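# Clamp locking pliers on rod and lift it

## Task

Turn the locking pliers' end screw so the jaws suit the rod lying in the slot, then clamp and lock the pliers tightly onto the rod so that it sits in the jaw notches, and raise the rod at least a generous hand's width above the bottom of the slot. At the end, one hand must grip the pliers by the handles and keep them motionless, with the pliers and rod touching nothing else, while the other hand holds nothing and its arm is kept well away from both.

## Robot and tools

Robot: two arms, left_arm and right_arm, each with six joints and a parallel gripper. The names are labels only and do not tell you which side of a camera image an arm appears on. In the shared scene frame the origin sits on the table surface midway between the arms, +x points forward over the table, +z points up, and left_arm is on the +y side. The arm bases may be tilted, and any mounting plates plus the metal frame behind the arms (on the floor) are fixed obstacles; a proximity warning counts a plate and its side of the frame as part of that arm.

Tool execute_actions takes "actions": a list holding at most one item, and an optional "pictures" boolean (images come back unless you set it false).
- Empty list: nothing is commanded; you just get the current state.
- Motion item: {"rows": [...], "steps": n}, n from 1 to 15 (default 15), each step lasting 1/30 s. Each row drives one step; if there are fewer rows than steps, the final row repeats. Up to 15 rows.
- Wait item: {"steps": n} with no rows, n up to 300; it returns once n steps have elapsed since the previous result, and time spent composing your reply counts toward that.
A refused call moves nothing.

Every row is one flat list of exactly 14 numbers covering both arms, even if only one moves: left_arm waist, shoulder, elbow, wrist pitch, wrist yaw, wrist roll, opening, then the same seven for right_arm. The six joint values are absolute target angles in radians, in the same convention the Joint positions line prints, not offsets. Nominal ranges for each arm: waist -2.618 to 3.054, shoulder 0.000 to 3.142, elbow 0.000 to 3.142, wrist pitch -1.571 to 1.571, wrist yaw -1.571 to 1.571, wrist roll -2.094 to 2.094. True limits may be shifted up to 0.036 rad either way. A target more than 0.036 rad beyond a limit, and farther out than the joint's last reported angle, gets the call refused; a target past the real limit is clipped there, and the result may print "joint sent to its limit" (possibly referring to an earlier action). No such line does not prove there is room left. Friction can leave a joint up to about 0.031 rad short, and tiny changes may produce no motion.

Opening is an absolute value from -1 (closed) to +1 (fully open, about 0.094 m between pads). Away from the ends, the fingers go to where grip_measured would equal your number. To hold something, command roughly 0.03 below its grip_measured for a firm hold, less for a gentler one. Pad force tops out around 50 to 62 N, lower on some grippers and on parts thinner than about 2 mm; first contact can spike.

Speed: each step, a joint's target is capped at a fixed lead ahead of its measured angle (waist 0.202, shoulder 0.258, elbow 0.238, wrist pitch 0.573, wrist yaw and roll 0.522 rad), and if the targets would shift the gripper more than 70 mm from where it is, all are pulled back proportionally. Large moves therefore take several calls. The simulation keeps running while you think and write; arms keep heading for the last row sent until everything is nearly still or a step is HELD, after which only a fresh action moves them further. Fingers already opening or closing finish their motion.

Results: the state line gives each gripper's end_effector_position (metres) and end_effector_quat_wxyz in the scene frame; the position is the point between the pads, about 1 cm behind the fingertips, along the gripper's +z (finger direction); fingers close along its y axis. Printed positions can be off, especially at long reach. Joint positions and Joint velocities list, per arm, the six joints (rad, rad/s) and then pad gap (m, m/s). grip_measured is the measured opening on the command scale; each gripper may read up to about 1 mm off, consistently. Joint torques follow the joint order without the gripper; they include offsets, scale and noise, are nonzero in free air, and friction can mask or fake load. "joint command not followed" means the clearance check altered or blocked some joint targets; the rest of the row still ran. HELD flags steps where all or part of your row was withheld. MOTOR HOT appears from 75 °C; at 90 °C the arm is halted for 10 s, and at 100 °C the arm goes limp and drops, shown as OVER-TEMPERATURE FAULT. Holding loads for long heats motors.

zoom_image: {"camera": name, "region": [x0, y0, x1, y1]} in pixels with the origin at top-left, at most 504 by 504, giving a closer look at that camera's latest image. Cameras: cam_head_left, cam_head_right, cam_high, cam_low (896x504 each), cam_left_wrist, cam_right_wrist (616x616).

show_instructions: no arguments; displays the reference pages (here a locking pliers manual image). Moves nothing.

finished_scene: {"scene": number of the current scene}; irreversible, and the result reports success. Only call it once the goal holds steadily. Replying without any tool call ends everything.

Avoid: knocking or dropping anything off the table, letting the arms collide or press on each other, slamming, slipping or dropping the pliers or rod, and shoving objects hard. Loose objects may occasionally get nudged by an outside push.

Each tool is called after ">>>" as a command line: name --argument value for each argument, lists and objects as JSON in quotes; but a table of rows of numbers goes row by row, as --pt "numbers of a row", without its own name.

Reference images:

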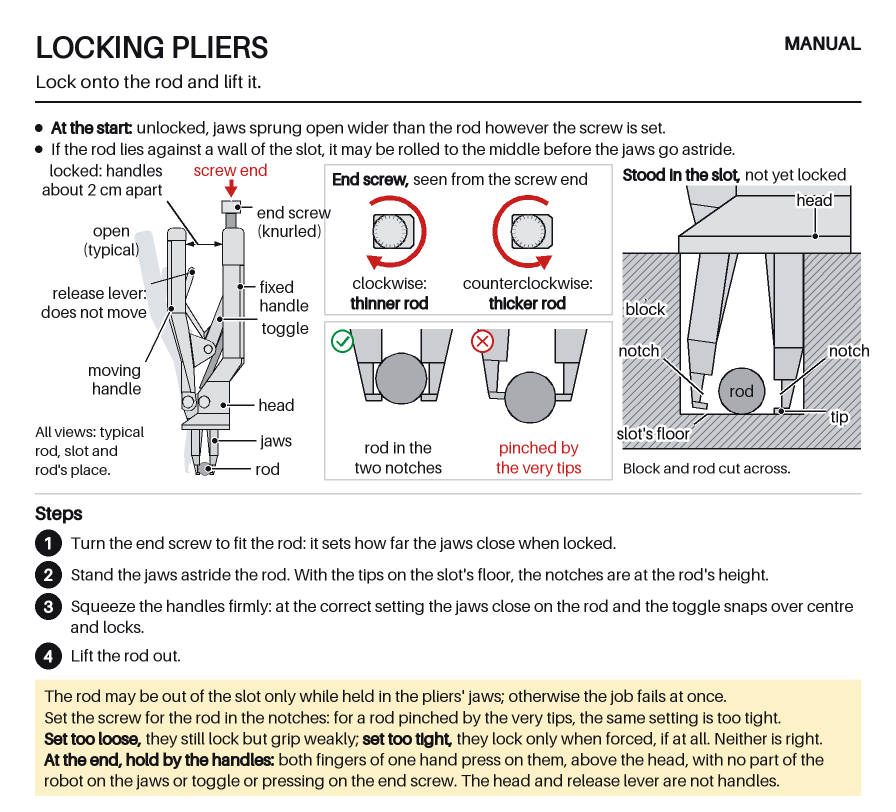

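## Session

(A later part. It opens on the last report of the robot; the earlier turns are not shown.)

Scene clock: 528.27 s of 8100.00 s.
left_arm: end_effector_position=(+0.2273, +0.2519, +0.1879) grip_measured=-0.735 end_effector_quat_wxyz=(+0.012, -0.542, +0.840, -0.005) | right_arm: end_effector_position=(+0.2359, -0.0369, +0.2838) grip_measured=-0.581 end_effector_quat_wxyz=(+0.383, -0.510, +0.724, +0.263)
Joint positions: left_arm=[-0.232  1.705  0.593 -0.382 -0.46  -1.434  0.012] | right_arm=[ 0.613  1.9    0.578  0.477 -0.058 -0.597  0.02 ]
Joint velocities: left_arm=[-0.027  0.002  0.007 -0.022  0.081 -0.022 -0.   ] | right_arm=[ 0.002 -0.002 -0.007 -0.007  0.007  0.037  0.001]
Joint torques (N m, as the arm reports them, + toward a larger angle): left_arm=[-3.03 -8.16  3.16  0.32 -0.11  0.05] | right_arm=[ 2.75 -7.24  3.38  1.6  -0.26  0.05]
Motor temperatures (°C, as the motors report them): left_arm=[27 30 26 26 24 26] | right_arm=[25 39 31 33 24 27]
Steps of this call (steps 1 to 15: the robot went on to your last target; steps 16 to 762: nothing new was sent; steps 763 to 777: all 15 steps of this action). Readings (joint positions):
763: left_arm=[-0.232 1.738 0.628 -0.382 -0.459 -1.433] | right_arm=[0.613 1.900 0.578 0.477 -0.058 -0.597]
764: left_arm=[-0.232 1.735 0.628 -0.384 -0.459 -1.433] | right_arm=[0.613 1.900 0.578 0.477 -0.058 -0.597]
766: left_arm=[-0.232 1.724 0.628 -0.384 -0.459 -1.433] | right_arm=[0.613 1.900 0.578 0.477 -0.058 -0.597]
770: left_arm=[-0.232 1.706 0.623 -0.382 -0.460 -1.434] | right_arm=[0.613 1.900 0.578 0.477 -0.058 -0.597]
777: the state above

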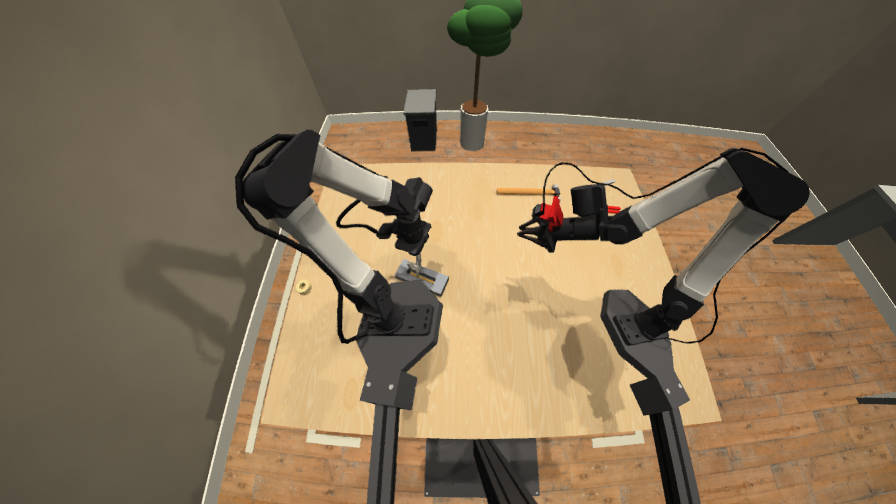

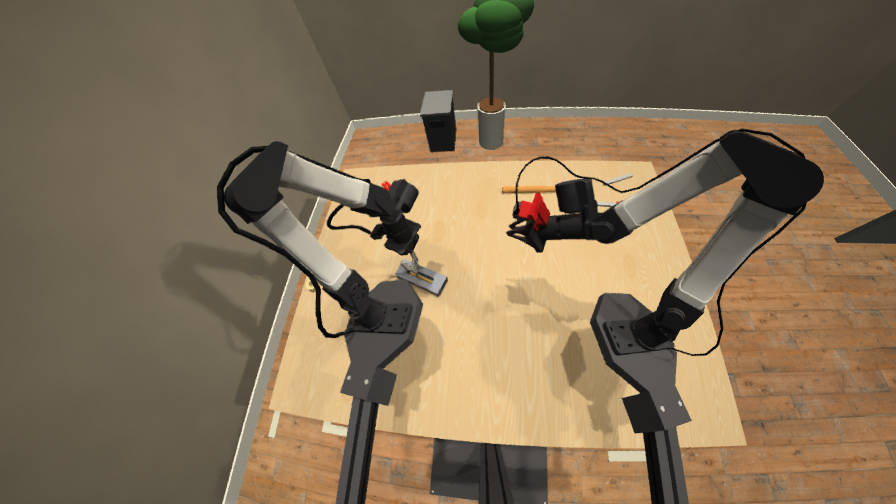

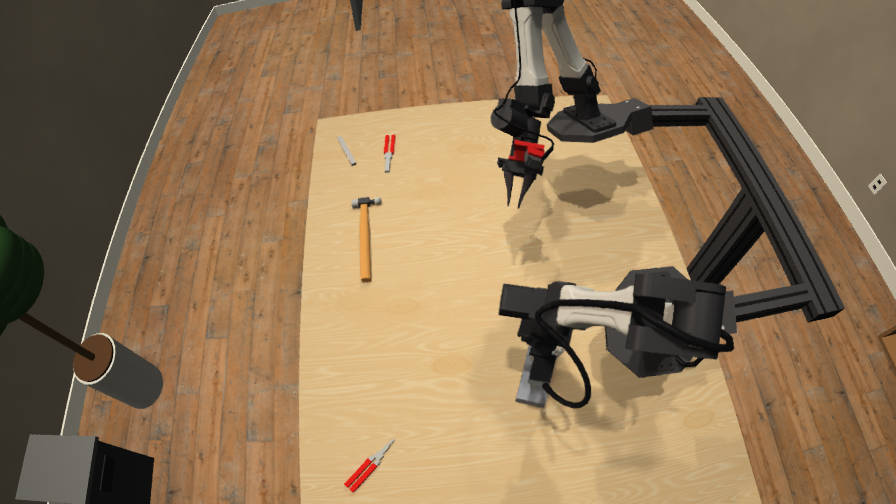

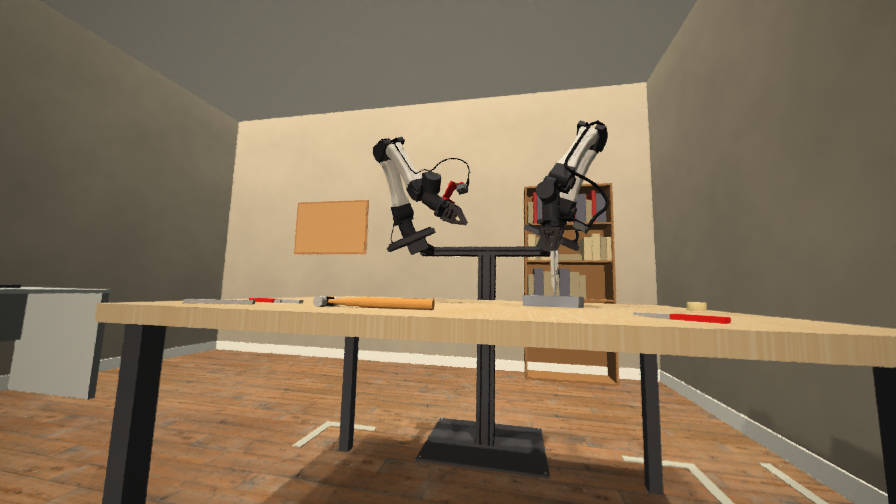

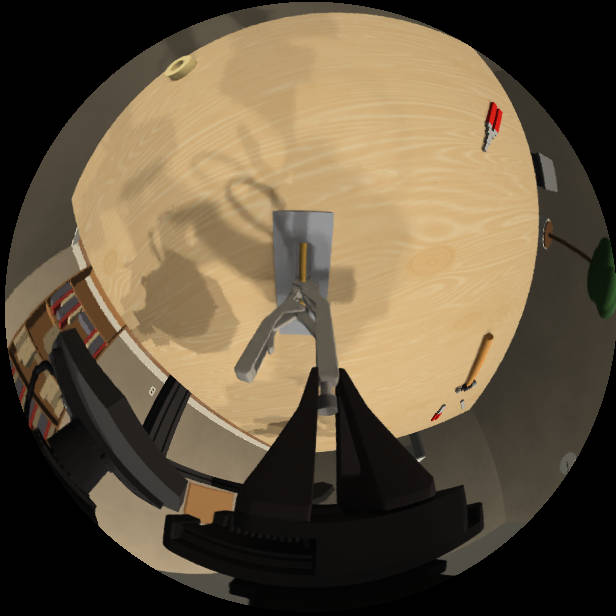

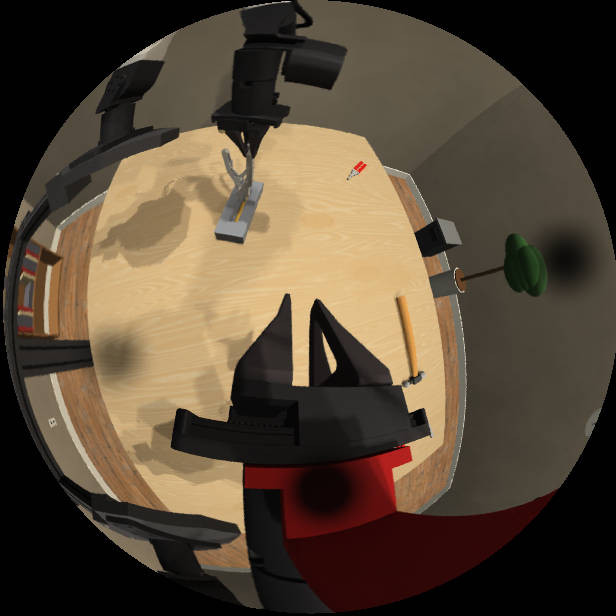

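>>> execute_actions --actions '[{"rows":[[-0.232,1.716,0.585,-0.366,-0.462,-1.44,-0.83,0.608,1.895,0.55,0.455,-0.05,-0.6,-0.58],[-0.232,1.719,0.585,-0.3635,-0.462,-1.44,-0.83,0.608,1.895,0.55,0.455,-0.05,-0.6,-0.58],[-0.232,1.722,0.585,-0.361,-0.462,-1.44,-0.83,0.608,1.895,0.55,0.455,-0.05,-0.6,-0.58],[-0.232,1.725,0.585,-0.3585,-0.462,-1.44,-0.83,0.608,1.895,0.55,0.455,-0.05,-0.6,-0.58],[-0.232,1.728,0.585,-0.356,-0.462,-1.44,-0.83,0.608,1.895,0.55,0.455,-0.05,-0.6,-0.58],[-0.232,1.731,0.585,-0.3535,-0.462,-1.44,-0.83,0.608,1.895,0.55,0.455,-0.05,-0.6,-0.58],[-0.232,1.734,0.585,-0.351,-0.462,-1.44,-0.83,0.608,1.895,0.55,0.455,-0.05,-0.6,-0.58],[-0.232,1.737,0.585,-0.3485,-0.462,-1.44,-0.83,0.608,1.895,0.55,0.455,-0.05,-0.6,-0.58],[-0.232,1.74,0.585,-0.346,-0.462,-1.44,-0.83,0.608,1.895,0.55,0.455,-0.05,-0.6,-0.58],[-0.232,1.743,0.585,-0.3435,-0.462,-1.44,-0.83,0.608,1.895,0.55,0.455,-0.05,-0.6,-0.58],[-0.232,1.746,0.585,-0.341,-0.462,-1.44,-0.83,0.608,1.895,0.55,0.455,-0.05,-0.6,-0.58],[-0.232,1.749,0.585,-0.339,-0.462,-1.44,-0.83,0.608,1.895,0.55,0.455,-0.05,-0.6,-0.58],[-0.232,1.752,0.585,-0.339,-0.462,-1.44,-0.83,0.608,1.895,0.55,0.455,-0.05,-0.6,-0.58],[-0.232,1.755,0.585,-0.339,-0.462,-1.44,-0.83,0.608,1.895,0.55,0.455,-0.05,-0.6,-0.58]],"steps":15}]' --pictures false

>>> execute_actions --actions '[{"steps":8}]'

>>> zoom_image --camera "cam_left_wrist" --region '[260, 220, 350, 310]'

Scene clock: 538.80 s of 8100.00 s.
left_arm: end_effector_position=(+0.2302, +0.2504, +0.1861) grip_measured=-0.735 end_effector_quat_wxyz=(+0.016, -0.544, +0.839, -0.009) | right_arm: end_effector_position=(+0.2359, -0.0369, +0.2838) grip_measured=-0.581 end_effector_quat_wxyz=(+0.383, -0.510, +0.724, +0.263)
Joint positions: left_arm=[-0.232  1.716  0.593 -0.36  -0.461 -1.434  0.012] | right_arm=[ 0.613  1.9    0.578  0.477 -0.058 -0.597  0.02 ]
Joint velocities: left_arm=[-0.007 -0.007  0.017  0.022 -0.066  0.022 -0.001] | right_arm=[-0.012 -0.007 -0.007  0.007 -0.037 -0.037  0.001]
Joint torques (N m, as the arm reports them, + toward a larger angle): left_arm=[-3.03 -3.37  3.64  0.59 -0.06  0.05] | right_arm=[ 2.88 -7.11  3.5   1.56 -0.22  0.03]
Motor temperatures (°C, as the motors report them): left_arm=[27 30 26 26 24 26] | right_arm=[25 39 31 33 24 27]
Steps of this call (steps 1 to 15: the robot went on to your last target; steps 16 to 301: nothing new was sent; steps 302 to 316: all 15 steps of this action). Readings (joint positions):
302: left_arm=[-0.232 1.705 0.593 -0.382 -0.460 -1.434] | right_arm=[0.613 1.900 0.578 0.477 -0.058 -0.597]
303: left_arm=[-0.232 1.705 0.593 -0.381 -0.460 -1.434] | right_arm=[0.613 1.900 0.578 0.477 -0.058 -0.597]
305: left_arm=[-0.232 1.705 0.593 -0.378 -0.460 -1.434] | right_arm=[0.613 1.900 0.578 0.477 -0.058 -0.597]
309: left_arm=[-0.232 1.713 0.593 -0.367 -0.460 -1.434] | right_arm=[0.613 1.900 0.578 0.477 -0.058 -0.597]
316: the state above

Scene clock: 539.07 s of 8100.00 s.
left_arm: end_effector_position=(+0.2303, +0.2504, +0.1861) grip_measured=-0.735 end_effector_quat_wxyz=(+0.016, -0.544, +0.839, -0.009) | right_arm: end_effector_position=(+0.2359, -0.0369, +0.2838) grip_measured=-0.581 end_effector_quat_wxyz=(+0.383, -0.510, +0.724, +0.263)
Joint positions: left_arm=[-0.232  1.716  0.593 -0.36  -0.462 -1.434  0.012] | right_arm=[ 0.613  1.9    0.578  0.477 -0.058 -0.597  0.02 ]
Joint velocities: left_arm=[-0.007  0.002 -0.002 -0.051 -0.051 -0.051 -0.001] | right_arm=[ 0.007 -0.017  0.007 -0.022  0.051 -0.051 -0.001]
Joint torques (N m, as the arm reports them, + toward a larger angle): left_arm=[-3.05 -3.36  3.61  0.62 -0.06  0.05] | right_arm=[ 2.87 -7.15  3.52  1.58 -0.21  0.05]
Motor temperatures (°C, as the motors report them): left_arm=[27 30 26 26 24 26] | right_arm=[25 39 31 33 24 27]
Steps of this call (steps 1 to 8: the robot went on to your last target). Readings (joint positions):
1: left_arm=[-0.232 1.716 0.593 -0.360 -0.462 -1.434] | right_arm=[0.613 1.900 0.578 0.477 -0.058 -0.597]
2: left_arm=[-0.232 1.716 0.593 -0.360 -0.462 -1.434] | right_arm=[0.613 1.900 0.578 0.477 -0.058 -0.597]
4: left_arm=[-0.232 1.716 0.593 -0.360 -0.462 -1.434] | right_arm=[0.613 1.900 0.578 0.477 -0.058 -0.597]
8: the state above

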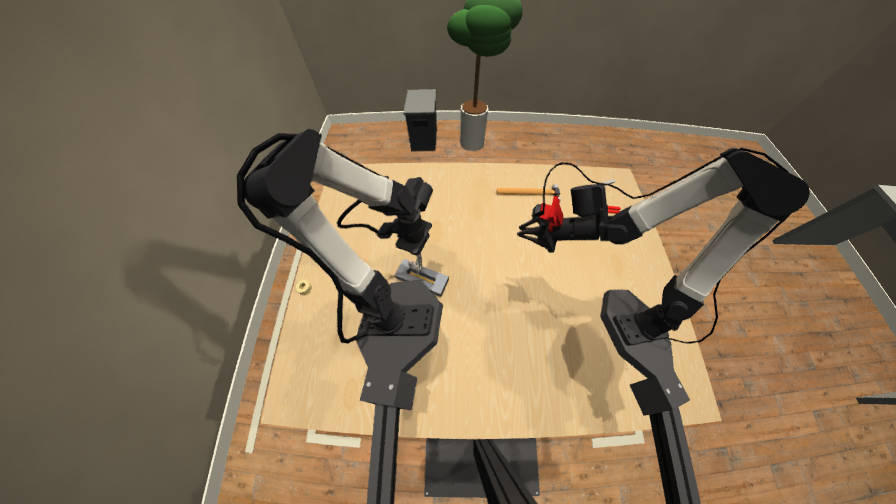

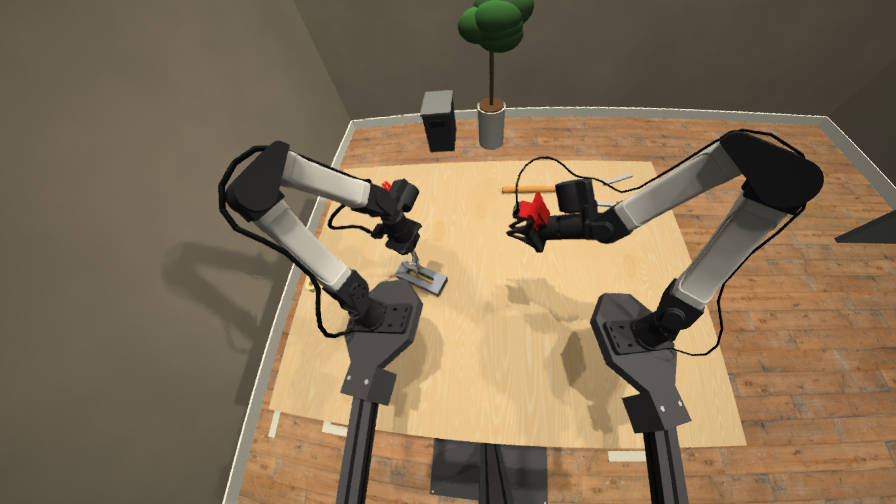

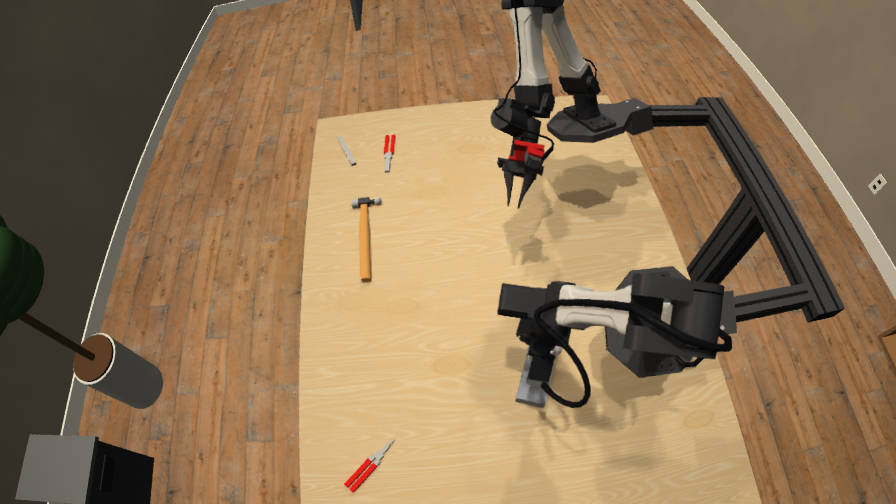

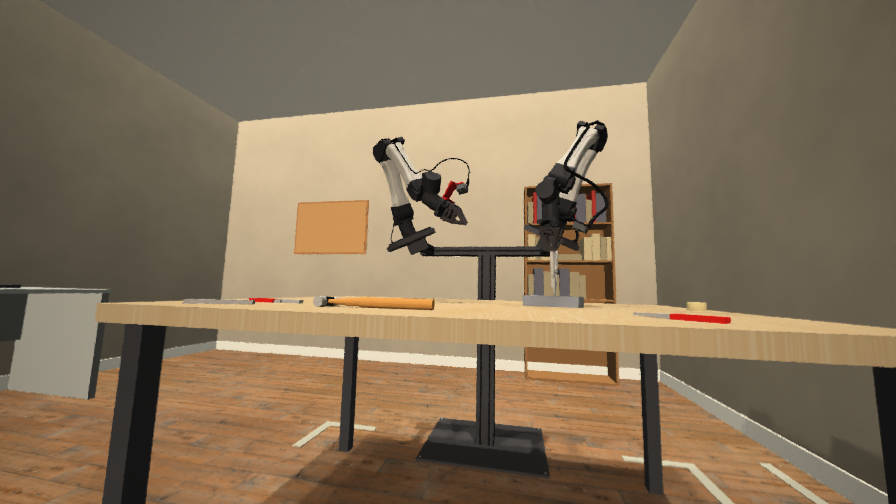

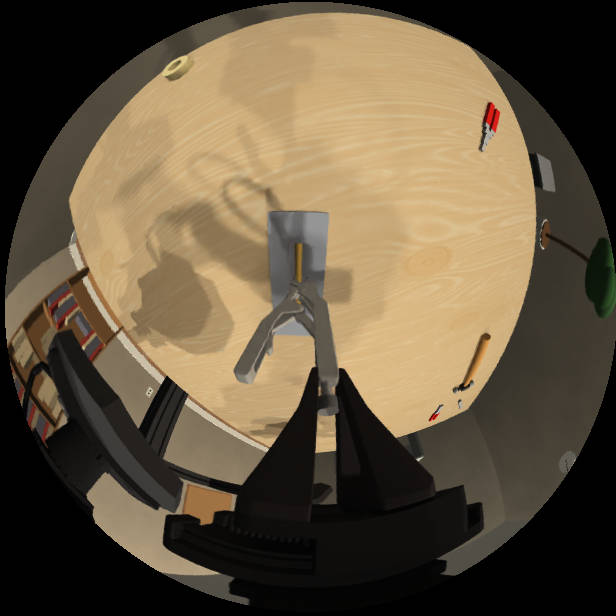

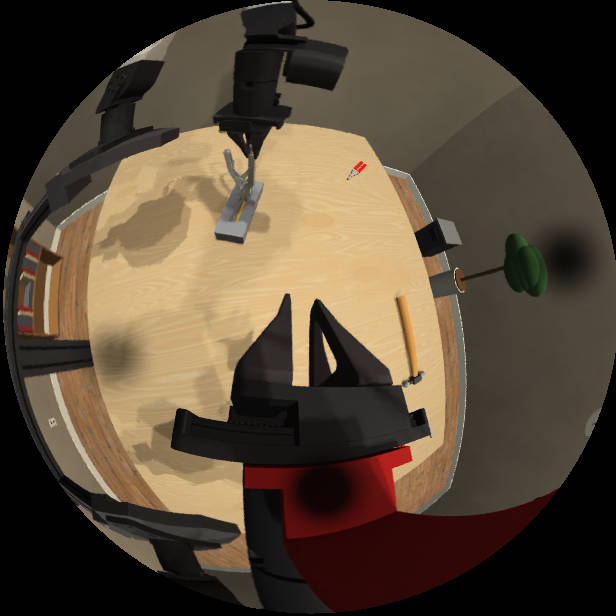

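Region (260, 220, 350, 310) of cam_left_wrist's 616x616 image, scaled by 5.600, with more detail than that image has.

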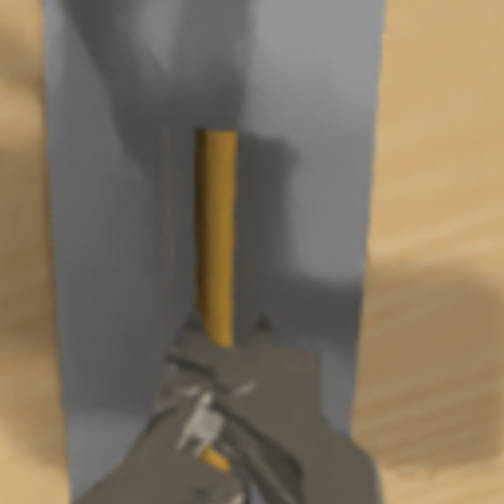

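>>> execute_actions --actions '[{"rows":[[-0.232,1.705,0.585,-0.36,-0.462,-1.44,-0.83,0.608,1.895,0.55,0.455,-0.05,-0.6,-0.58],[-0.232,1.705,0.585,-0.37,-0.462,-1.44,-0.83,0.608,1.895,0.55,0.455,-0.05,-0.6,-0.58],[-0.232,1.705,0.585,-0.384,-0.462,-1.44,-0.83,0.608,1.895,0.55,0.455,-0.05,-0.6,-0.58]],"steps":15}]' --pictures false

Scene clock: 544.43 s of 8100.00 s.
left_arm: end_effector_position=(+0.2292, +0.2511, +0.1866) grip_measured=-0.735 end_effector_quat_wxyz=(+0.015, -0.544, +0.839, -0.007) | right_arm: end_effector_position=(+0.2359, -0.0369, +0.2838) grip_measured=-0.581 end_effector_quat_wxyz=(+0.383, -0.510, +0.724, +0.263)
Joint positions: left_arm=[-0.232  1.712  0.593 -0.367 -0.462 -1.434  0.012] | right_arm=[ 0.613  1.9    0.578  0.477 -0.058 -0.597  0.02 ]
Joint velocities: left_arm=[ 0.017 -0.022  0.007 -0.051 -0.007 -0.022 -0.001] | right_arm=[-0.007 -0.002 -0.007  0.037  0.037 -0.007 -0.001]
Joint torques (N m, as the arm reports them, + toward a larger angle): left_arm=[-3.04 -7.84  3.61  0.2  -0.07  0.05] | right_arm=[ 2.82 -7.21  3.73  1.62 -0.32  0.04]
Motor temperatures (°C, as the motors report them): left_arm=[27 29 26 26 24 26] | right_arm=[25 39 31 34 24 27]
Steps of this call (steps 1 to 15: the robot went on to your last target; steps 16 to 146: nothing new was sent; steps 147 to 161: all 15 steps of this action). Readings (joint positions):
147: left_arm=[-0.232 1.714 0.593 -0.360 -0.462 -1.434] | right_arm=[0.613 1.900 0.578 0.477 -0.058 -0.597]
148: left_arm=[-0.232 1.712 0.593 -0.363 -0.462 -1.434] | right_arm=[0.613 1.900 0.578 0.477 -0.058 -0.597]
150: left_arm=[-0.232 1.712 0.593 -0.367 -0.462 -1.434] | right_arm=[0.613 1.900 0.578 0.477 -0.058 -0.597]
154: left_arm=[-0.232 1.712 0.593 -0.367 -0.462 -1.434] | right_arm=[0.613 1.900 0.578 0.477 -0.058 -0.597]
161: the state above

>>> execute_actions --actions '[{"rows":[[-0.232,1.715,0.585,-0.393,-0.462,-1.44,-0.83,0.608,1.895,0.55,0.455,-0.05,-0.6,-0.58]],"steps":12}]' --pictures false

Scene clock: 547.63 s of 8100.00 s.
left_arm: end_effector_position=(+0.2289, +0.2512, +0.1866) grip_measured=-0.735 end_effector_quat_wxyz=(+0.014, -0.543, +0.839, -0.007) | right_arm: end_effector_position=(+0.2359, -0.0369, +0.2838) grip_measured=-0.581 end_effector_quat_wxyz=(+0.383, -0.510, +0.724, +0.263)
Joint positions: left_arm=[-0.232  1.712  0.593 -0.369 -0.462 -1.434  0.012] | right_arm=[ 0.613  1.9    0.578  0.477 -0.058 -0.597  0.02 ]
Joint velocities: left_arm=[-0.022 -0.017  0.007  0.051  0.11   0.022  0.001] | right_arm=[-0.022 -0.017 -0.012 -0.022  0.007  0.037  0.001]
Joint torques (N m, as the arm reports them, + toward a larger angle): left_arm=[-3.06 -6.86  3.62  0.13 -0.07  0.05] | right_arm=[ 2.8  -7.13  3.53  1.61 -0.25  0.05]
Motor temperatures (°C, as the motors report them): left_arm=[27 30 26 26 24 26] | right_arm=[25 39 31 34 24 27]
Steps of this call (steps 1 to 15: the robot went on to your last target; steps 16 to 84: nothing new was sent; steps 85 to 96: all 12 steps of this action). Readings (joint positions):
85: left_arm=[-0.232 1.712 0.593 -0.368 -0.462 -1.434] | right_arm=[0.613 1.900 0.578 0.477 -0.058 -0.597]
86: left_arm=[-0.232 1.712 0.593 -0.369 -0.462 -1.434] | right_arm=[0.613 1.900 0.578 0.477 -0.058 -0.597]
88: left_arm=[-0.232 1.712 0.593 -0.369 -0.462 -1.434] | right_arm=[0.613 1.900 0.578 0.477 -0.058 -0.597]
92: left_arm=[-0.232 1.712 0.593 -0.369 -0.462 -1.434] | right_arm=[0.613 1.900 0.578 0.477 -0.058 -0.597]
96: the state above

>>> execute_actions --actions '[{"rows":[[-0.232,1.692,0.585,-0.383,-0.462,-1.44,-0.83,0.608,1.895,0.55,0.455,-0.05,-0.6,-0.58]],"steps":15}]' --pictures false

Scene clock: 550.60 s of 8100.00 s.
left_arm: end_effector_position=(+0.2293, +0.2514, +0.1874) grip_measured=-0.735 end_effector_quat_wxyz=(+0.015, -0.544, +0.839, -0.007) | right_arm: end_effector_position=(+0.2359, -0.0369, +0.2838) grip_measured=-0.581 end_effector_quat_wxyz=(+0.383, -0.510, +0.724, +0.263)
Joint positions: left_arm=[-0.232  1.708  0.593 -0.371 -0.462 -1.434  0.012] | right_arm=[ 0.613  1.9    0.578  0.477 -0.058 -0.597  0.02 ]
Joint velocities: left_arm=[ 0.007 -0.017 -0.007  0.037 -0.066 -0.051  0.   ] | right_arm=[-0.007 -0.002 -0.012  0.007  0.037 -0.051  0.001]
Joint torques (N m, as the arm reports them, + toward a larger angle): left_arm=[-3.   -8.63  3.61  0.25 -0.07  0.05] | right_arm=[ 2.92 -7.01  3.56  1.6  -0.3   0.09]
Motor temperatures (°C, as the motors report them): left_arm=[27 30 26 26 24 26] | right_arm=[25 39 31 34 24 27]
Steps of this call (steps 1 to 15: the robot went on to your last target; steps 16 to 74: nothing new was sent; steps 75 to 89: all 15 steps of this action). Readings (joint positions):
75: left_arm=[-0.232 1.711 0.593 -0.369 -0.462 -1.434] | right_arm=[0.613 1.900 0.578 0.477 -0.058 -0.597]
76: left_arm=[-0.232 1.710 0.593 -0.371 -0.462 -1.434] | right_arm=[0.613 1.900 0.578 0.477 -0.058 -0.597]
78: left_arm=[-0.232 1.708 0.593 -0.371 -0.462 -1.434] | right_arm=[0.613 1.900 0.578 0.477 -0.058 -0.597]
82: left_arm=[-0.232 1.708 0.593 -0.371 -0.462 -1.434] | right_arm=[0.613 1.900 0.578 0.477 -0.058 -0.597]
89: the state above

>>> execute_actions --actions '[{"rows":[[-0.232,1.70,0.585,-0.39,-0.462,-1.44,-0.83,0.608,1.895,0.55,0.455,-0.05,-0.6,-0.58]],"steps":15}]' --pictures false

Scene clock: 553.57 s of 8100.00 s.
left_arm: end_effector_position=(+0.2283, +0.2517, +0.1873) grip_measured=-0.735 end_effector_quat_wxyz=(+0.014, -0.543, +0.840, -0.006) | right_arm: end_effector_position=(+0.2359, -0.0369, +0.2838) grip_measured=-0.581 end_effector_quat_wxyz=(+0.383, -0.510, +0.724, +0.263)
Joint positions: left_arm=[-0.232  1.708  0.593 -0.375 -0.462 -1.434  0.012] | right_arm=[ 0.613  1.9    0.578  0.477 -0.058 -0.597  0.02 ]
Joint velocities: left_arm=[ 0.012 -0.002 -0.002 -0.007 -0.007  0.007 -0.001] | right_arm=[ 0.007  0.022  0.002  0.007 -0.051 -0.007 -0.001]
Joint torques (N m, as the arm reports them, + toward a larger angle): left_arm=[-3.03 -7.88  3.61  0.21 -0.06  0.05] | right_arm=[ 2.77 -7.17  3.59  1.59 -0.28 -0.01]
Motor temperatures (°C, as the motors report them): left_arm=[27 30 26 26 24 26] | right_arm=[25 39 31 34 24 27]
Steps of this call (steps 1 to 15: the robot went on to your last target; steps 16 to 74: nothing new was sent; steps 75 to 89: all 15 steps of this action). Readings (joint positions):
75: left_arm=[-0.232 1.708 0.593 -0.371 -0.462 -1.434] | right_arm=[0.613 1.900 0.578 0.477 -0.058 -0.597]
76: left_arm=[-0.232 1.708 0.593 -0.372 -0.462 -1.434] | right_arm=[0.613 1.900 0.578 0.477 -0.058 -0.597]
78: left_arm=[-0.232 1.708 0.593 -0.373 -0.462 -1.434] | right_arm=[0.613 1.900 0.578 0.477 -0.058 -0.597]
82: left_arm=[-0.232 1.708 0.593 -0.374 -0.462 -1.434] | right_arm=[0.613 1.900 0.578 0.477 -0.058 -0.597]
89: the state above

>>> execute_actions --actions '[{"rows":[[-0.232,1.70,0.585,-0.394,-0.462,-1.44,-0.83,0.608,1.895,0.55,0.455,-0.05,-0.6,-0.58],[-0.232,1.70,0.585,-0.394,-0.462,-1.44,-0.83,0.608,1.895,0.55,0.455,-0.05,-0.6,-0.58],[-0.232,1.70,0.585,-0.394,-0.462,-1.44,-0.83,0.608,1.895,0.55,0.455,-0.05,-0.6,-0.58],[-0.232,1.70,0.585,-0.394,-0.462,-1.44,-0.83,0.608,1.895,0.55,0.455,-0.05,-0.6,-0.58],[-0.232,1.70,0.585,-0.394,-0.462,-1.44,-0.83,0.608,1.895,0.55,0.455,-0.05,-0.6,-0.58],[-0.232,1.70,0.585,-0.394,-0.462,-1.44,-0.83,0.608,1.895,0.55,0.455,-0.05,-0.6,-0.58],[-0.232,1.735,0.585,-0.37,-0.462,-1.44,-0.83,0.608,1.895,0.55,0.455,-0.05,-0.6,-0.58]],"steps":15}]'

>>> zoom_image --camera "cam_left_wrist" --region '[260, 220, 350, 310]'

Scene clock: 561.27 s of 8100.00 s.
left_arm: end_effector_position=(+0.2252, +0.2513, +0.1846) grip_measured=-0.735 end_effector_quat_wxyz=(+0.009, -0.540, +0.842, -0.000) | right_arm: end_effector_position=(+0.2359, -0.0369, +0.2838) grip_measured=-0.581 end_effector_quat_wxyz=(+0.383, -0.510, +0.724, +0.263)
Joint positions: left_arm=[-0.232  1.723  0.593 -0.376 -0.462 -1.434  0.012] | right_arm=[ 0.613  1.9    0.578  0.477 -0.058 -0.597  0.02 ]
Joint velocities: left_arm=[ 0.002  0.007  0.007  0.051  0.037  0.037 -0.001] | right_arm=[-0.007 -0.012  0.002  0.037  0.007 -0.037  0.   ]
Joint torques (N m, as the arm reports them, + toward a larger angle): left_arm=[-3.04 -6.08  3.52  0.42 -0.08  0.06] | right_arm=[ 2.75 -6.96  3.28  1.57 -0.24  0.04]
Motor temperatures (°C, as the motors report them): left_arm=[27 30 26 26 24 26] | right_arm=[25 39 31 34 24 27]
Steps of this call (steps 1 to 15: the robot went on to your last target; steps 16 to 216: nothing new was sent; steps 217 to 231: all 15 steps of this action). Readings (joint positions):
217: left_arm=[-0.232 1.708 0.593 -0.376 -0.462 -1.434] | right_arm=[0.613 1.900 0.578 0.477 -0.058 -0.597]
218: left_arm=[-0.232 1.708 0.593 -0.376 -0.462 -1.434] | right_arm=[0.613 1.900 0.578 0.477 -0.058 -0.597]
220: left_arm=[-0.232 1.708 0.593 -0.377 -0.462 -1.434] | right_arm=[0.613 1.900 0.578 0.477 -0.058 -0.597]
224: left_arm=[-0.232 1.713 0.593 -0.376 -0.462 -1.434] | right_arm=[0.613 1.900 0.578 0.477 -0.058 -0.597]
231: the state above

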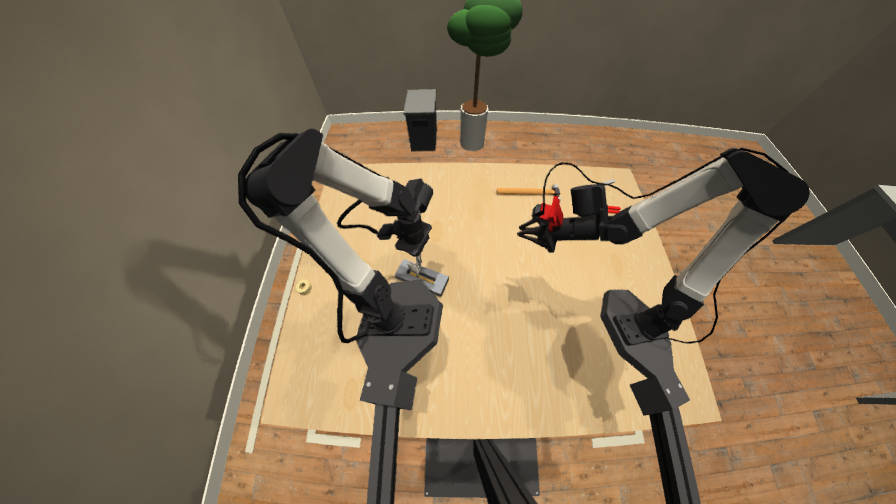

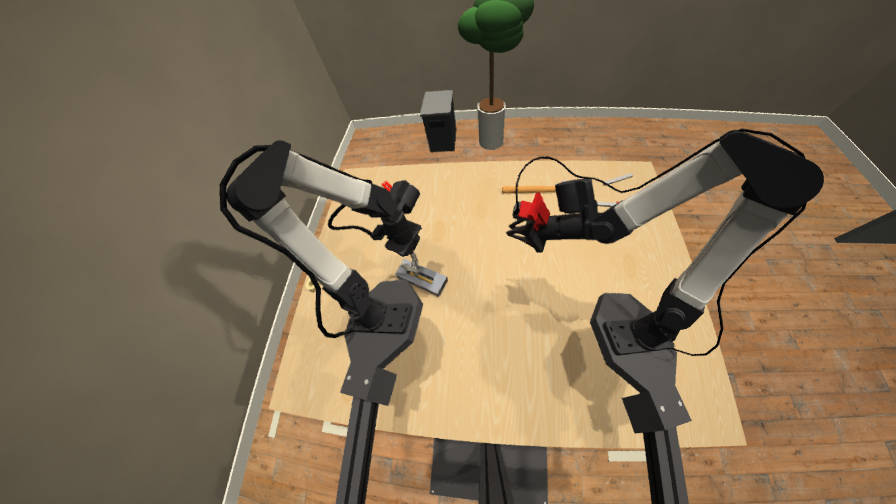

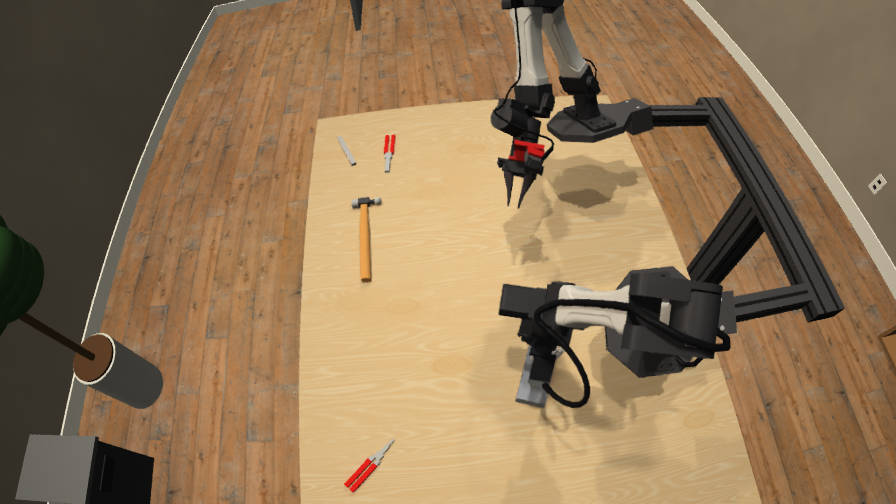

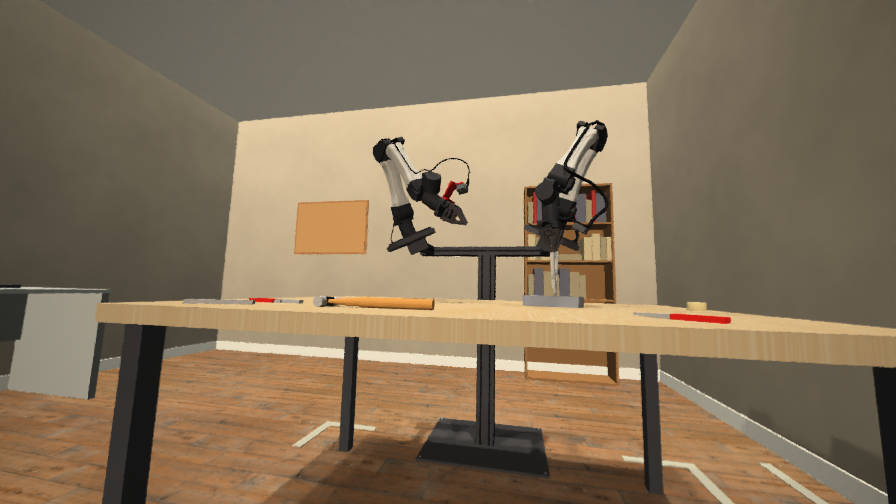

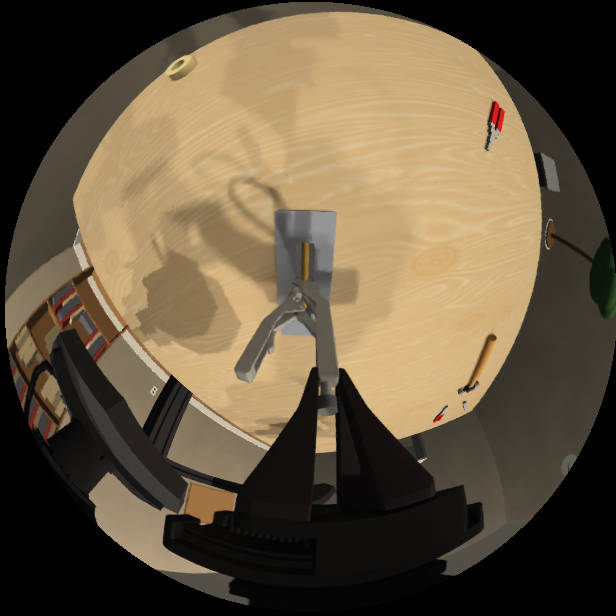

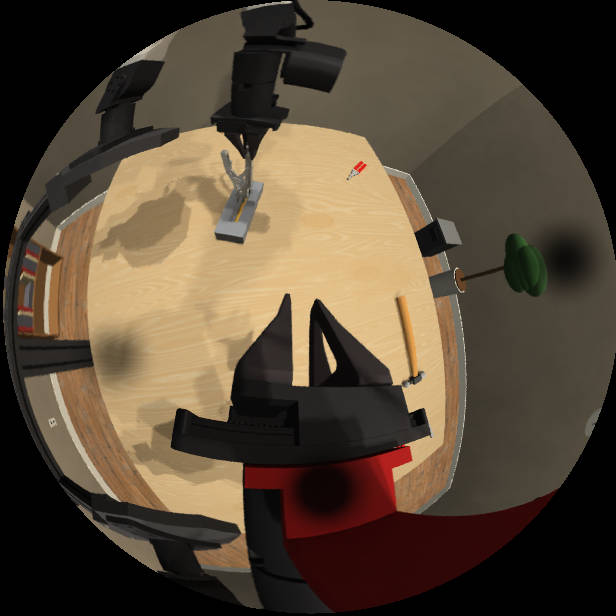

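Region (260, 220, 350, 310) of cam_left_wrist's 616x616 image, scaled by 5.600, with more detail than that image has.

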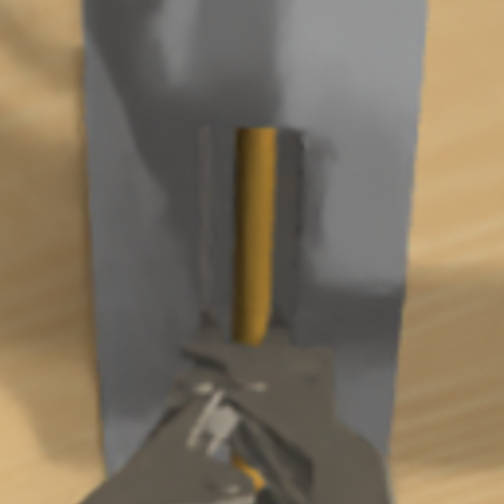

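>>> execute_actions --actions '[{"rows":[[-0.232,1.735,0.585,-0.352,-0.462,-1.44,-0.83,0.608,1.895,0.55,0.455,-0.05,-0.6,-0.58],[-0.232,1.735,0.585,-0.352,-0.462,-1.44,-0.83,0.608,1.895,0.55,0.455,-0.05,-0.6,-0.58],[-0.232,1.735,0.585,-0.352,-0.462,-1.44,-0.83,0.608,1.895,0.55,0.455,-0.05,-0.6,-0.58],[-0.232,1.74,0.585,-0.35,-0.462,-1.44,-0.83,0.608,1.895,0.55,0.455,-0.05,-0.6,-0.58],[-0.232,1.744,0.585,-0.347,-0.462,-1.44,-0.83,0.608,1.895,0.55,0.455,-0.05,-0.6,-0.58],[-0.232,1.748,0.585,-0.344,-0.462,-1.44,-0.83,0.608,1.895,0.55,0.455,-0.05,-0.6,-0.58],[-0.232,1.752,0.585,-0.34,-0.462,-1.44,-0.83,0.608,1.895,0.55,0.455,-0.05,-0.6,-0.58],[-0.232,1.756,0.585,-0.337,-0.462,-1.44,-0.83,0.608,1.895,0.55,0.455,-0.05,-0.6,-0.58],[-0.232,1.76,0.585,-0.334,-0.462,-1.44,-0.83,0.608,1.895,0.55,0.455,-0.05,-0.6,-0.58],[-0.232,1.764,0.585,-0.33,-0.462,-1.44,-0.83,0.608,1.895,0.55,0.455,-0.05,-0.6,-0.58],[-0.232,1.768,0.585,-0.327,-0.462,-1.44,-0.83,0.608,1.895,0.55,0.455,-0.05,-0.6,-0.58],[-0.232,1.772,0.585,-0.324,-0.462,-1.44,-0.83,0.608,1.895,0.55,0.455,-0.05,-0.6,-0.58],[-0.232,1.776,0.585,-0.321,-0.462,-1.44,-0.83,0.608,1.895,0.55,0.455,-0.05,-0.6,-0.58],[-0.232,1.78,0.585,-0.32,-0.462,-1.44,-0.83,0.608,1.895,0.55,0.455,-0.05,-0.6,-0.58]],"steps":15}]' --pictures false

>>> execute_actions --actions '[{"steps":8}]'

>>> zoom_image --camera "cam_left_wrist" --region '[260, 220, 350, 310]'

Scene clock: 574.17 s of 8100.00 s.
left_arm: end_effector_position=(+0.2253, +0.2475, +0.1772) grip_measured=-0.735 end_effector_quat_wxyz=(+0.008, -0.539, +0.842, +0.001) | right_arm: end_effector_position=(+0.2359, -0.0369, +0.2838) grip_measured=-0.581 end_effector_quat_wxyz=(+0.383, -0.510, +0.724, +0.263)
Joint positions: left_arm=[-0.232  1.764  0.593 -0.34  -0.462 -1.434  0.012] | right_arm=[ 0.613  1.9    0.578  0.477 -0.058 -0.597  0.02 ]
Joint velocities: left_arm=[-0.002  0.09   0.007  0.051  0.066 -0.007  0.001] | right_arm=[-0.002 -0.007  0.007 -0.037 -0.037  0.037  0.   ]
Joint torques (N m, as the arm reports them, + toward a larger angle): left_arm=[-3.13 -6.35  3.19  0.45 -0.06  0.05] | right_arm=[ 2.85 -6.99  3.37  1.6  -0.27  0.05]
Motor temperatures (°C, as the motors report them): left_arm=[27 29 26 26 24 26] | right_arm=[25 39 31 34 24 27]
Steps of this call (steps 1 to 15: the robot went on to your last target; steps 16 to 372: nothing new was sent; steps 373 to 387: all 15 steps of this action). Readings (joint positions):
373: left_arm=[-0.232 1.723 0.593 -0.375 -0.462 -1.434] | right_arm=[0.613 1.900 0.578 0.477 -0.058 -0.597]
374: left_arm=[-0.232 1.723 0.593 -0.374 -0.462 -1.434] | right_arm=[0.613 1.900 0.578 0.477 -0.058 -0.597]
376: left_arm=[-0.232 1.723 0.593 -0.369 -0.462 -1.434] | right_arm=[0.613 1.900 0.578 0.477 -0.058 -0.597]
380: left_arm=[-0.232 1.735 0.593 -0.359 -0.462 -1.434] | right_arm=[0.613 1.900 0.578 0.477 -0.058 -0.597]
387: the state above

Scene clock: 574.43 s of 8100.00 s.
left_arm: end_effector_position=(+0.2256, +0.2470, +0.1764) grip_measured=-0.735 end_effector_quat_wxyz=(+0.008, -0.539, +0.842, +0.000) | right_arm: end_effector_position=(+0.2359, -0.0369, +0.2838) grip_measured=-0.581 end_effector_quat_wxyz=(+0.383, -0.510, +0.724, +0.263)
Joint positions: left_arm=[-0.232  1.768  0.593 -0.334 -0.462 -1.434  0.012] | right_arm=[ 0.613  1.9    0.578  0.477 -0.058 -0.597  0.02 ]
Joint velocities: left_arm=[ 0.002  0.012 -0.017  0.066 -0.081 -0.037  0.   ] | right_arm=[-0.007 -0.017 -0.007  0.007  0.037 -0.037  0.001]
Joint torques (N m, as the arm reports them, + toward a larger angle): left_arm=[-3.15 -6.19  3.28  0.49 -0.07  0.05] | right_arm=[ 2.82 -7.1   3.59  1.59 -0.24  0.05]
Motor temperatures (°C, as the motors report them): left_arm=[27 29 26 26 24 26] | right_arm=[25 39 31 34 24 27]
Steps of this call (steps 1 to 8: the robot went on to your last target). Readings (joint positions):
1: left_arm=[-0.232 1.766 0.593 -0.338 -0.462 -1.434] | right_arm=[0.613 1.900 0.578 0.477 -0.058 -0.597]
2: left_arm=[-0.232 1.767 0.593 -0.337 -0.462 -1.434] | right_arm=[0.613 1.900 0.578 0.477 -0.058 -0.597]
4: left_arm=[-0.232 1.768 0.593 -0.335 -0.462 -1.434] | right_arm=[0.613 1.900 0.578 0.477 -0.058 -0.597]
8: the state above

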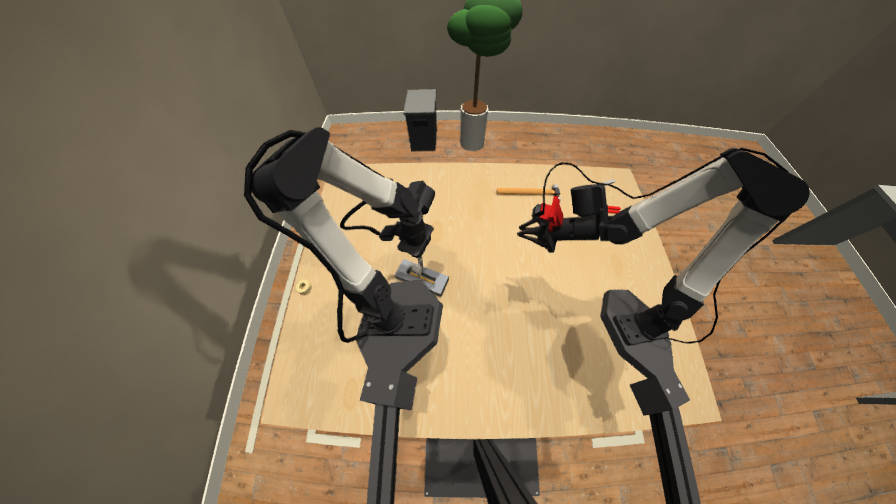

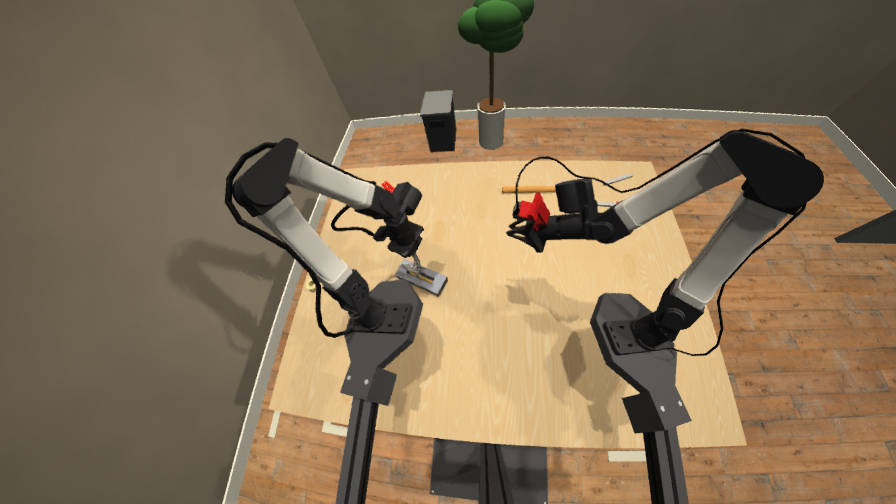

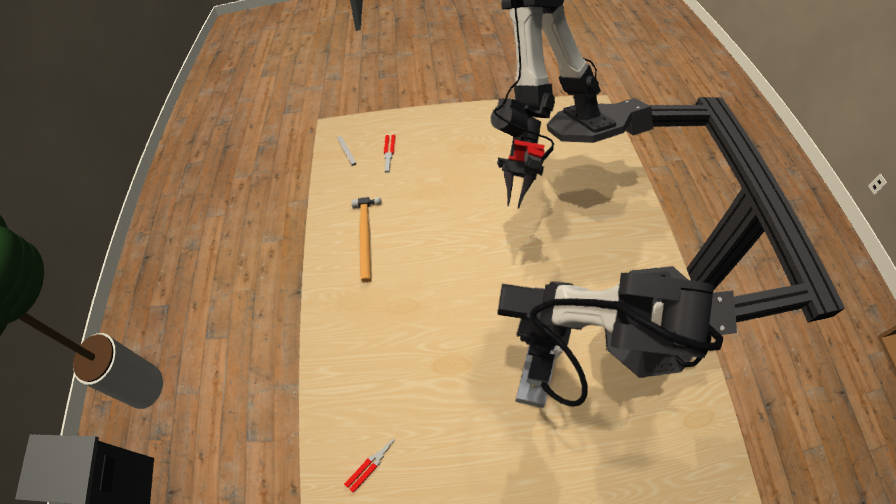

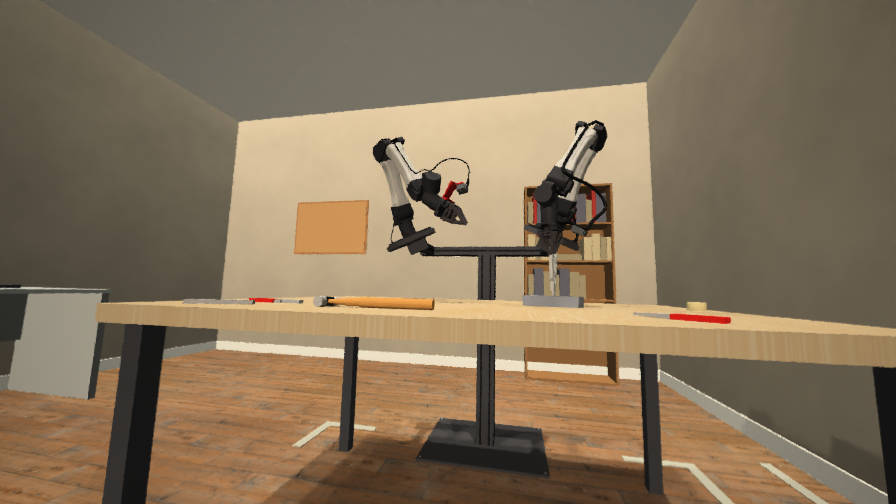

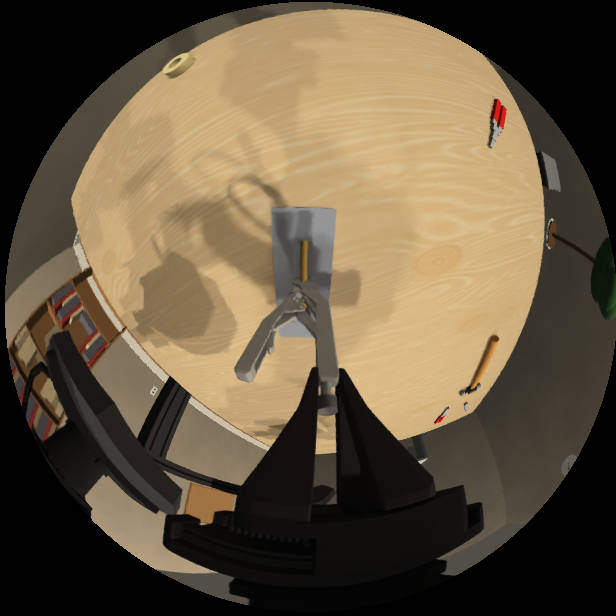

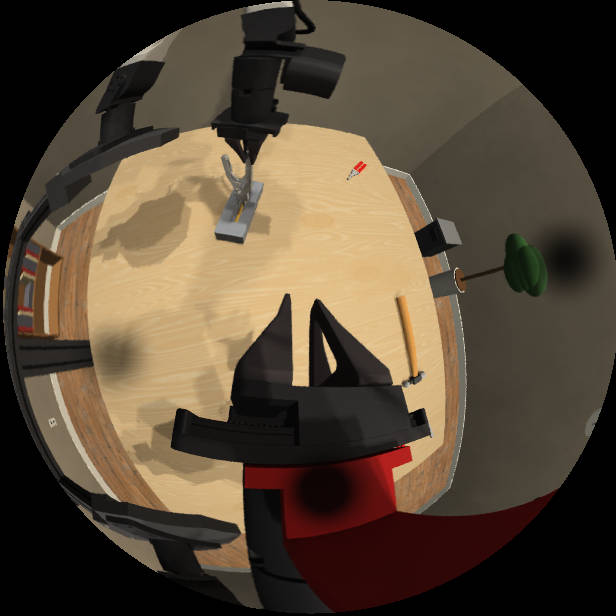

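Region (260, 220, 350, 310) of cam_left_wrist's 616x616 image, scaled by 5.600, with more detail than that image has.

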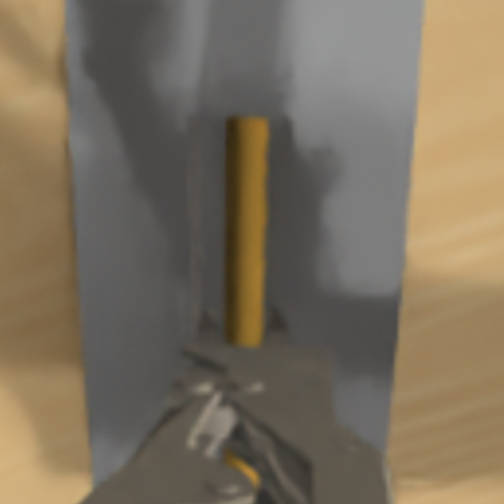

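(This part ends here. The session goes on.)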